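## Task

At the electrical panel ahead, turn the circuit 27 breaker ON: it is the second of five breakers counting down from the top of the right-hand column, and ON means pushing its handle toward the panel's middle line. Touching or switching any other breaker fails, as does moving the handle of a breaker someone has padlocked, even briefly to test it. Stay in the aisle before the panel, no lower than the top of the shelf beneath the breakers. Release the handle and pull the gripper away afterward.

## Robot and tools

ROBOT. One arm with six revolute joints and a two-finger gripper. Every joint list, in commands and in results, follows this order only: waist, shoulder, elbow, forearm roll, wrist pitch, wrist roll. Stated joint ranges in radians: waist -6.283 to 6.283, shoulder -2.304 to 2.304, elbow -4.224 to 0.061, forearm roll -6.283 to 6.283, wrist pitch -2.164 to 2.164, wrist roll -6.283 to 6.283 (true ends may differ by up to 0.010). Load limits in N m: waist 52.2, shoulder 52.2, elbow 43.5, forearm roll 23.4, wrist pitch 16.5, wrist roll 16.5.

FRAMES. Positions are reported in the scene frame, in metres: origin on the table top right under the arm base, +z upward, +y to the left when facing along +x. Orientation is a quaternion in w,x,y,z order. The base may sit tilted. The reported hand point lies between the closed finger pads, roughly 2 cm short of the fingertips, and can be somewhat off at long reach. In the gripper's own frame the fingers extend along +z and open and close along y; closing pushes the tips about 10 mm further along +z.

ROW FORMAT. Both motion tools use a row of 7 numbers, each in [-1, 1]: six joint values then the gripper opening. Joint values are relative offsets, not poses, scaled so 1.0 equals 2.036 rad. The opening is absolute: +1 fully open, -1 closed.

execute_actions(actions): actions is a list of actions; each action is a table of 0 to 15 rows, one row per control step of 1/30 s. A table shorter than 15 rows repeats its final row for the remaining steps. Offsets in every row are measured from the joint angles at the start of that action (for a call's first action, the angles in the latest result), not from the previous row. An action asking a joint more than 0.010 rad beyond its range end is refused; if the first action fails this or any action is malformed, nothing in the call runs. A joint pushed toward an end it has not reached stops at that end, and the result may say "joint sent to its limit". An empty list simply returns state and images.

move(target, speed, blocking): target is one 7-number row; its offsets count from the Joint positions in the latest result that shows them. All joints travel proportionally, so the hand follows a curve. speed is the peak rate in rad/s of the joint with the longest path, 0.01 to 2 (default 0.5); paths are stretched to at least 0.5 s and cut off at 10 s. Moves ignore obstacles, and a target set beyond a contact presses harder; faster moves hit harder. The finger value is applied immediately. The result adds a "move:" line: end status (done, off_target, moving, held, fault…), limits=held or limits=none, and the joint farthest from target. With blocking=false the call returns after 0.5 s while the arm continues; further moves or execute_actions are refused until a wait or stop shows it has ended.

wait(seconds): 0 to 10 s, the arm keeps its last command; returns early if a running move ends. stop(): brakes a running move; fast motion needs room to stop; the fingers are not stopped. zoom_image(camera, region): camera is cam_head_left, cam_head_right or cam_wrist (each 504x504); region is [x0, y0, x1, y1] in pixels with (0,0) top-left, at most 504 by 504. finished_scene(scene): pass the current scene's number to end it; irreversible; the reply tells whether the goal was met and gives the next task. Ending without a tool call ends everything.

CONTROLLER LIMITS. Each step, a joint's target stays within 0.623 rad of its measured angle, and if targets would carry the hand more than 70 mm from where it is measured, all are pulled back. Joint targets move at most 3.14 rad/s and take 0.16 s to get up to speed. So large offsets can need several actions; an unfinished motion may not complete on its own and should be commanded again.

RESULT LINES. Joint positions and Joint velocities (rad, rad/s), plus finger gap in m (0.084 = fully open). Joint targets shows where joints are currently driven. grip_measured is the measured opening on the command scale; commanding below it squeezes (about 24 N per pad at most). "joint command not followed" means the clearance check altered targets (the mounting block or post counts as the arm). A torque fault (contact torque hitting a load limit) makes the arm back off one joint, freeze 10 s and drop the rest of the call. MOTOR HOT appears from 65 °C; at 80 °C an OVER-TEMPERATURE FAULT brakes the arm until it cools.

AVOID. Touching any breaker other than the target, moving padlocked handles, knocking anything out of the work area or dropping below the shelf top, slamming, hard hits and heavy pressing, and stops of any kind. The world keeps running while replies are written, holding the last command. Favour smooth, modest motions, then open the fingers and back the hand away before ending the scene.

Each tool is called after "Request:" as name(argument=value, ...) on one line, values as JSON.

## Session

Request:
execute_actions(actions=[])

Scene clock: 0.00 s.
end_effector_position=(+0.6142, +0.1286, +0.2817) grip_measured=+1.00 end_effector_quat_wxyz=(+0.031, +0.993, +0.093, -0.058) end_effector_velocity=(-0.000, +0.001, -0.000) end_effector_angular_velocity=(+0.000, -0.000, +0.001)
Joint names: [waist, shoulder, elbow, forearm roll, wrist pitch, wrist roll]
Joint positions: [-0.002 -0.532 -1.295  0.002 -0.761 -0.001  0.084]
Joint velocities: [ 0.001  0.     0.     0.     0.    -0.    -0.   ]
Joint targets: [-0.002 -0.532 -1.295 0.002 -0.761 -0.001]

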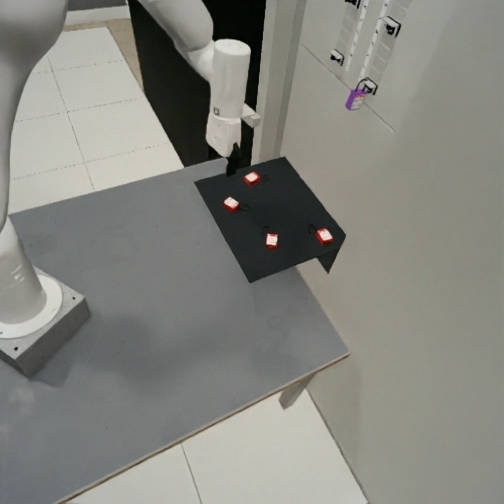

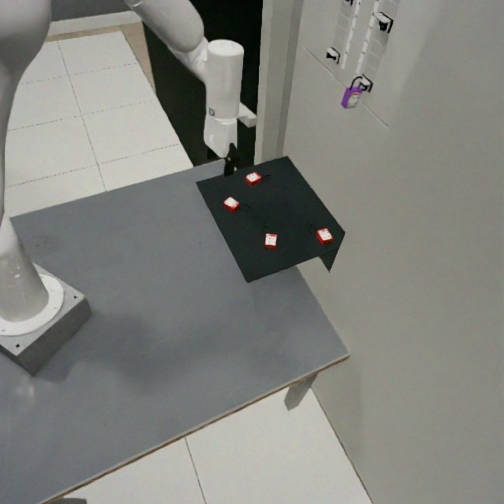

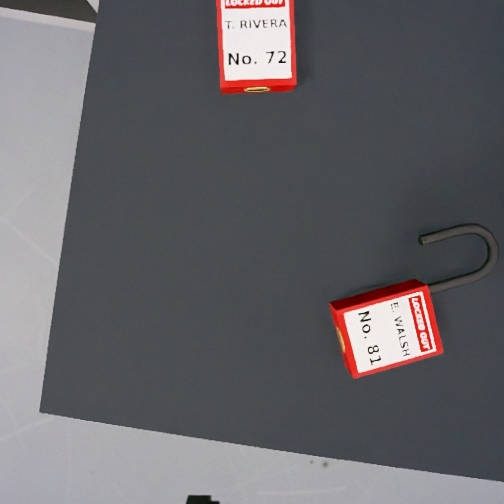

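Request:
move(target=[-0.12,0.409,0.341,0,0.762,0,-1], speed=1.0)

Scene clock: 3.43 s.
end_effector_position=(+0.6189, +0.0125, +0.6611) grip_measured=-1.00 end_effector_quat_wxyz=(+0.047, +0.702, +0.010, +0.710) end_effector_velocity=(-0.001, -0.000, +0.002) end_effector_angular_velocity=(-0.001, -0.004, +0.000)
Joint names: [waist, shoulder, elbow, forearm roll, wrist pitch, wrist roll]
Joint positions: [-0.246  0.3   -0.601  0.002  0.79  -0.001  0.   ]
Joint velocities: [-0.     0.003  0.001 -0.     0.002 -0.001  0.   ]
Joint targets: [-0.246 0.300 -0.601 0.002 0.791 -0.001]
move: done; limits=none; farthest joint: the shoulder, 0.001 radians from its target (0.833 radians at the start)

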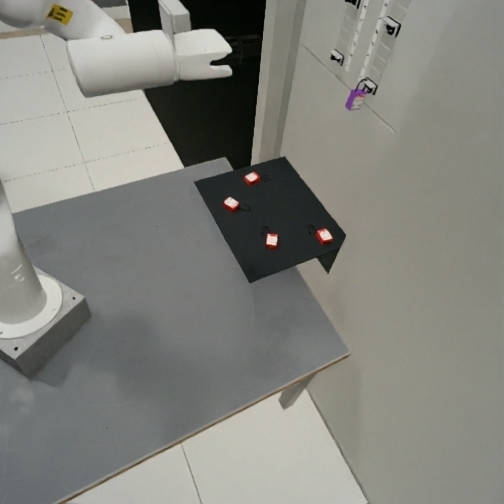

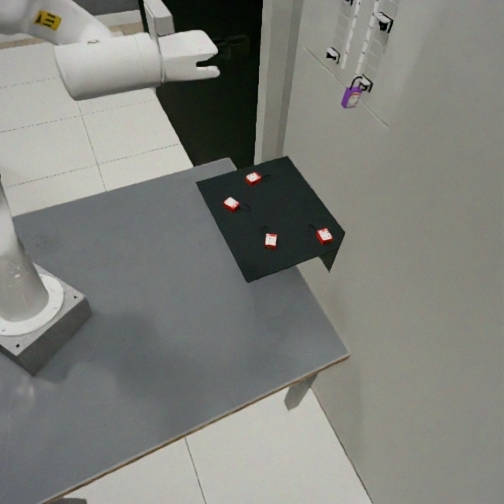

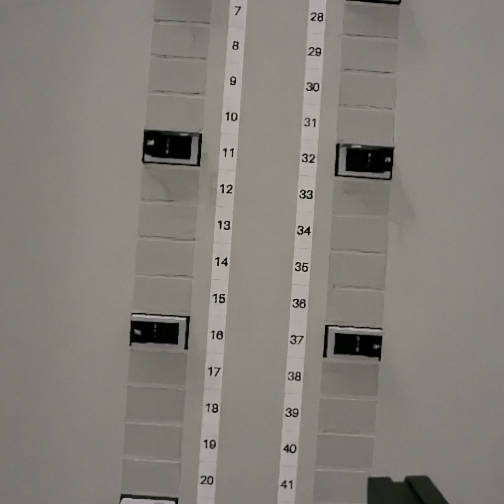

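Request:
move(target=[0,0.007,-0.242,0,-0.25,0,-1], speed=0.8)

Scene clock: 5.17 s.
end_effector_position=(+0.6560, +0.0287, +0.8811) grip_measured=-1.00 end_effector_quat_wxyz=(+0.047, +0.703, +0.010, +0.709) end_effector_velocity=(-0.000, +0.000, +0.002) end_effector_angular_velocity=(+0.001, -0.002, +0.000)
Joint names: [waist, shoulder, elbow, forearm roll, wrist pitch, wrist roll]
Joint positions: [-0.246  0.314 -1.093  0.002  0.281 -0.001  0.   ]
Joint velocities: [ 0.     0.    -0.003 -0.    -0.001  0.001  0.   ]
Joint targets: [-0.246 0.314 -1.093 0.002 0.281 -0.001]
move: done; limits=none; farthest joint: the elbow, 0.001 radians from its target (0.493 radians at the start)

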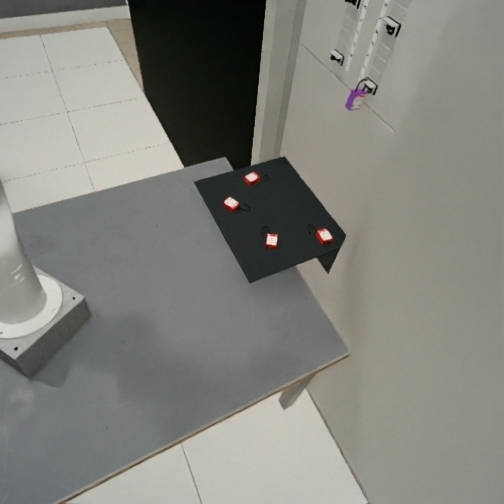

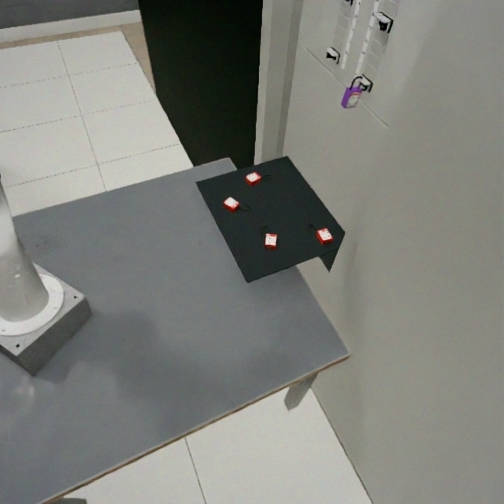

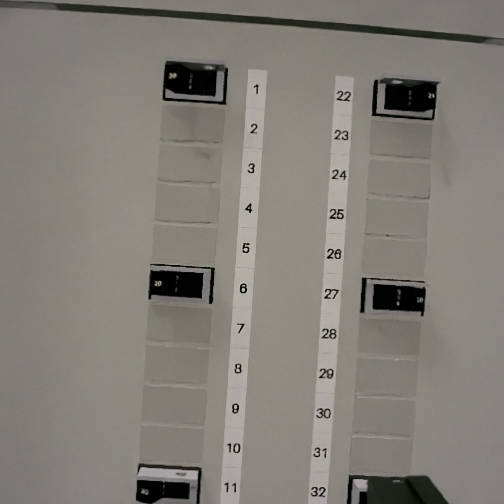

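Request:
zoom_image(camera="cam_wrist", region=[340,250,460,340])

Request:
zoom_image(camera="cam_head_left", region=[310,0,430,120])

Region (340, 250, 460, 340) of cam_wrist's 504x504 image, scaled by 4.200, with more detail than that image has; it fills the top 378 rows of this view, and the rest is white.

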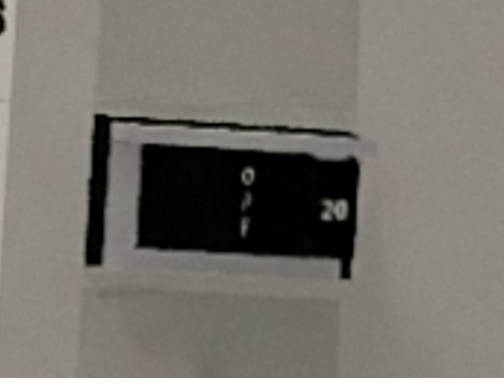

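Region (310, 0, 430, 120) of cam_head_left's 504x504 image, scaled by 4.200, with more detail than that image has.

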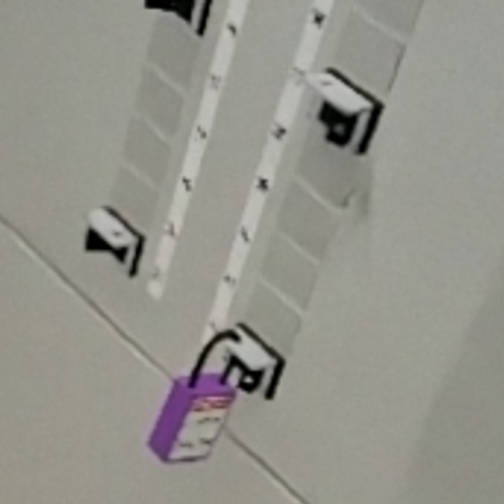

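Request:
move(target=[-0.064,-0.202,-0.239,0,-0.048,0.044,-1], speed=0.5)

Scene clock: 7.73 s.
end_effector_position=(+0.8005, -0.0695, +0.9180) grip_measured=-1.00 end_effector_quat_wxyz=(+0.066, +0.704, -0.063, +0.704) end_effector_velocity=(+0.001, -0.001, -0.002) end_effector_angular_velocity=(+0.001, +0.003, -0.001)
Joint names: [waist, shoulder, elbow, forearm roll, wrist pitch, wrist roll]
Joint positions: [-0.376 -0.097 -1.579  0.002  0.184  0.089  0.   ]
Joint velocities: [-0.001 -0.004 -0.002  0.    -0.001  0.     0.   ]
Joint targets: [-0.377 -0.097 -1.580 0.002 0.184 0.089]
move: done; limits=none; farthest joint: the shoulder, 0.001 radians from its target (0.411 radians at the start)

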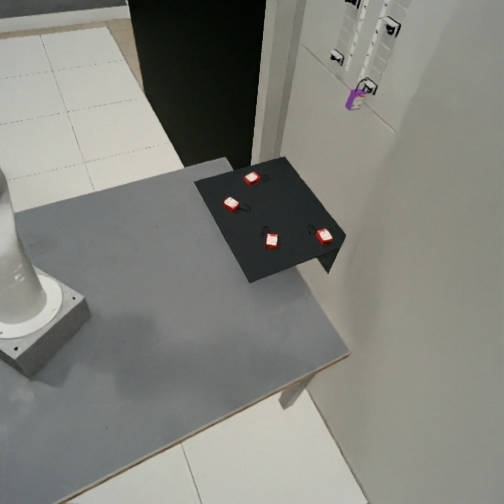

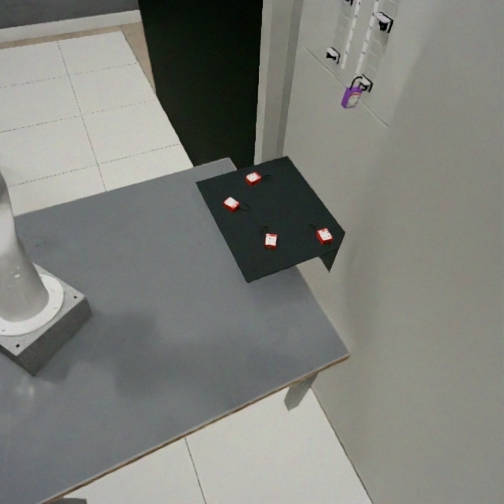

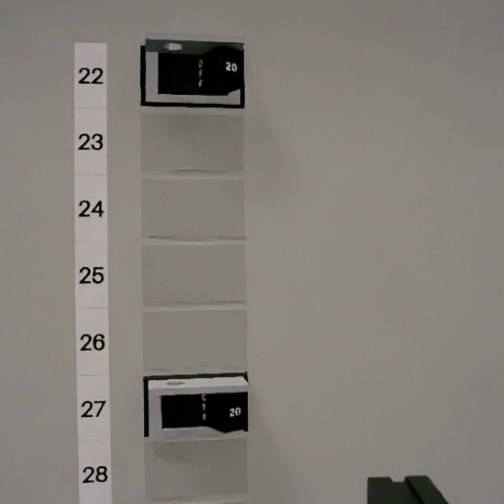

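Request:
move(target=[0,-0.0805,-0.0943,0,-0.014,0,-1], speed=0.3)

Scene clock: 9.27 s.
end_effector_position=(+0.8587, -0.0806, +0.9133) grip_measured=-1.00 end_effector_quat_wxyz=(+0.066, +0.704, -0.063, +0.704) end_effector_velocity=(+0.001, +0.000, -0.001) end_effector_angular_velocity=(+0.001, +0.001, +0.001)
Joint names: [waist, shoulder, elbow, forearm roll, wrist pitch, wrist roll]
Joint positions: [-0.376 -0.26  -1.771  0.002  0.155  0.089  0.   ]
Joint velocities: [ 0.001 -0.003 -0.002 -0.    -0.001  0.001  0.   ]
Joint targets: [-0.376 -0.261 -1.771 0.002 0.155 0.089]
move: done; limits=none; farthest joint: the shoulder, 0.001 radians from its target (0.164 radians at the start)

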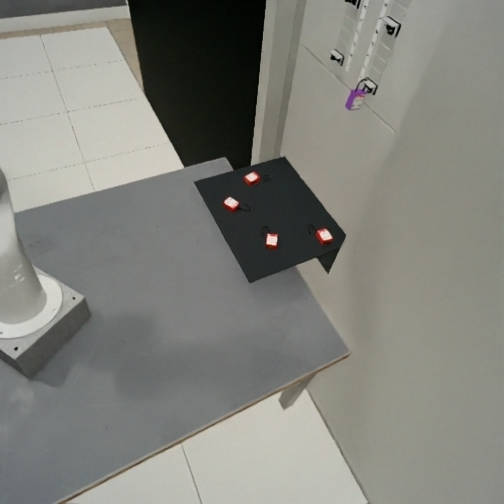

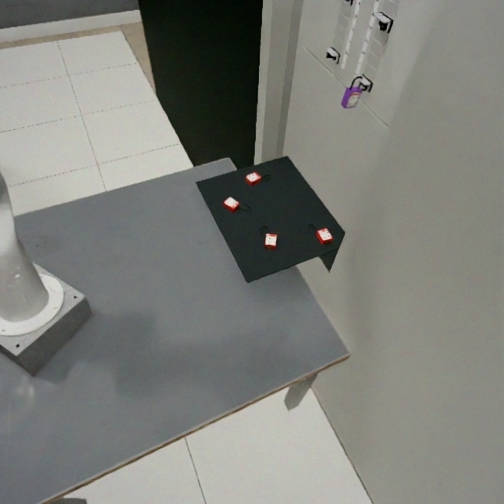

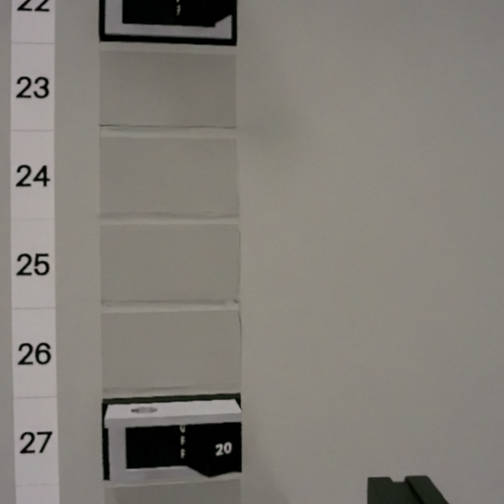

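Request:
move(target=[0.012,-0.0455,-0.0646,0,-0.0185,0,-1], speed=0.2)

Scene clock: 10.93 s.
end_effector_position=(+0.8912, -0.0663, +0.9149) grip_measured=-1.00 end_effector_quat_wxyz=(+0.056, +0.705, -0.055, +0.704) end_effector_velocity=(+0.001, -0.000, -0.001) end_effector_angular_velocity=(+0.001, +0.001, +0.000)
Joint names: [waist, shoulder, elbow, forearm roll, wrist pitch, wrist roll]
Joint positions: [-0.352 -0.353 -1.902  0.002  0.118  0.089  0.   ]
Joint velocities: [ 0.    -0.002 -0.001  0.    -0.     0.     0.   ]
Joint targets: [-0.352 -0.353 -1.903 0.002 0.118 0.089]
move: done; limits=none; farthest joint: the waist, 0.000 radians from its target (0.025 radians at the start)

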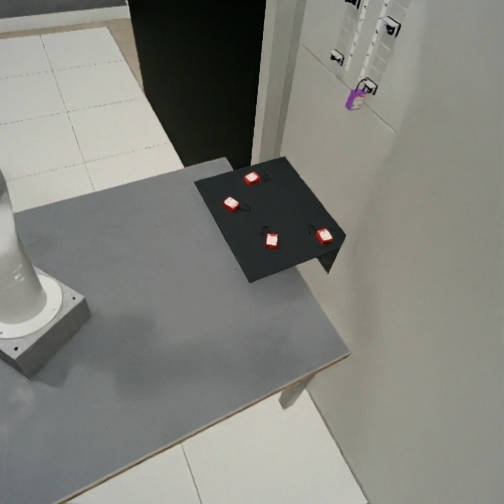

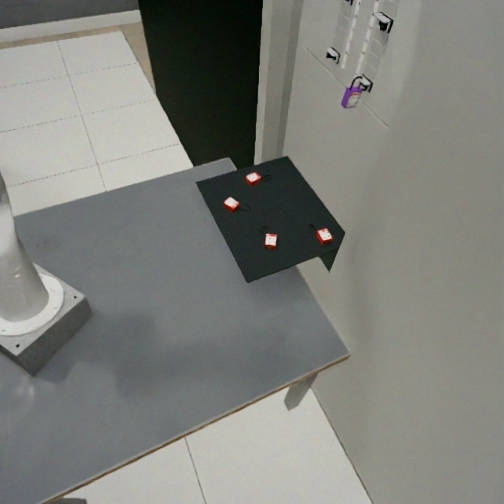

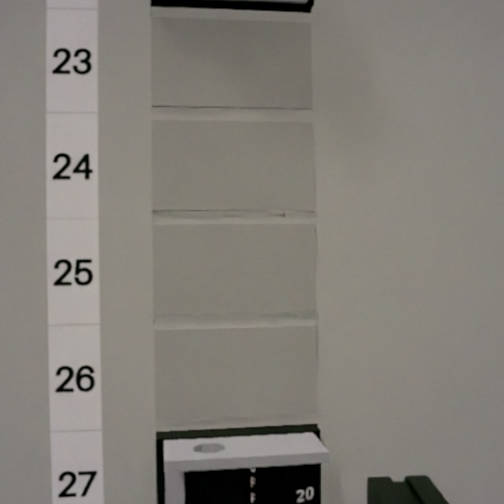

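Request:
move(target=[0.019,0.001,0,0,0,0,-1], speed=0.05)

Scene clock: 12.30 s.
end_effector_position=(+0.8944, -0.0350, +0.9146) grip_measured=-1.00 end_effector_quat_wxyz=(+0.041, +0.706, -0.043, +0.706) end_effector_velocity=(+0.000, -0.001, -0.001) end_effector_angular_velocity=(+0.002, +0.001, -0.001)
Joint names: [waist, shoulder, elbow, forearm roll, wrist pitch, wrist roll]
Joint positions: [-0.313 -0.35  -1.903  0.002  0.118  0.088  0.   ]
Joint velocities: [-0.    -0.001  0.001  0.001  0.001  0.001  0.   ]
Joint targets: [-0.313 -0.351 -1.902 0.002 0.118 0.089]
move: done; limits=none; farthest joint: the shoulder, 0.001 radians from its target (0.002 radians at the start)

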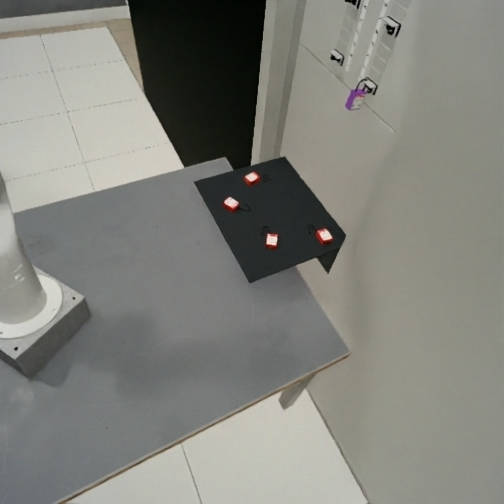

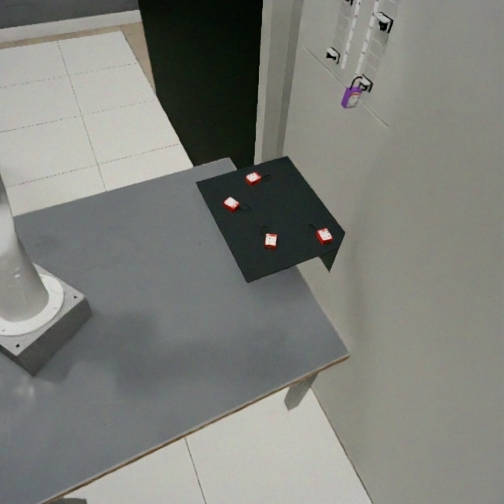

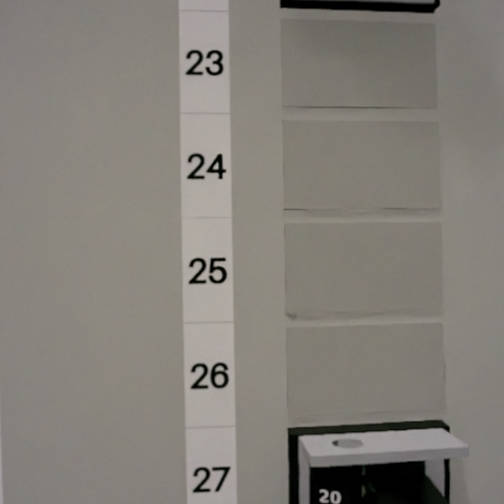

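Flipped. Back out, slightly right, and view.

Request:
move(target=[-0.008,0.17,0.22,0,0.05,0,-1], speed=0.4)

Scene clock: 14.10 s.
end_effector_position=(+0.7725, -0.0324, +0.9072) grip_measured=-1.00 end_effector_quat_wxyz=(+0.048, +0.705, -0.048, +0.706) end_effector_velocity=(-0.001, +0.001, +0.000) end_effector_angular_velocity=(+0.002, -0.002, +0.001)
Joint names: [waist, shoulder, elbow, forearm roll, wrist pitch, wrist roll]
Joint positions: [-0.329 -0.004 -1.455  0.002  0.22   0.088  0.   ]
Joint velocities: [ 0.001  0.002  0.003 -0.     0.002  0.002  0.   ]
Joint targets: [-0.329 -0.004 -1.455 0.002 0.220 0.088]
move: done; limits=none; farthest joint: the shoulder, 0.001 radians from its target (0.346 radians at the start)

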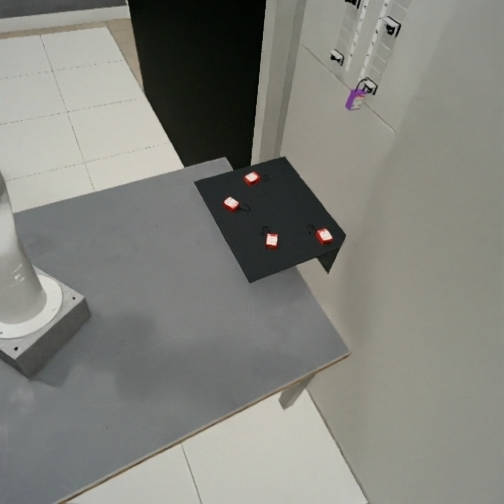

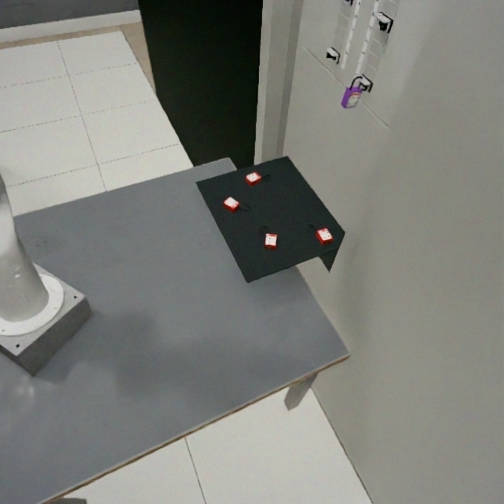

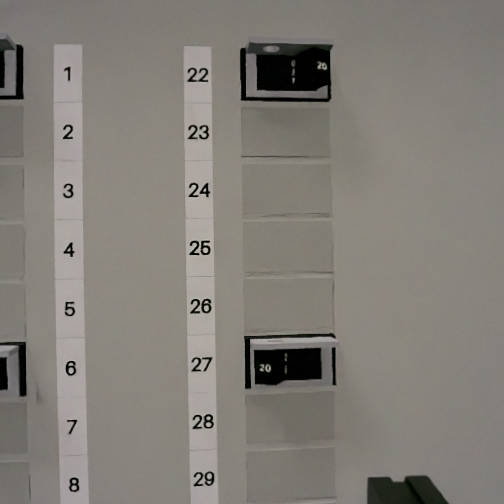

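Request:
finished_scene(scene=1)

The scene is finished: the task was done.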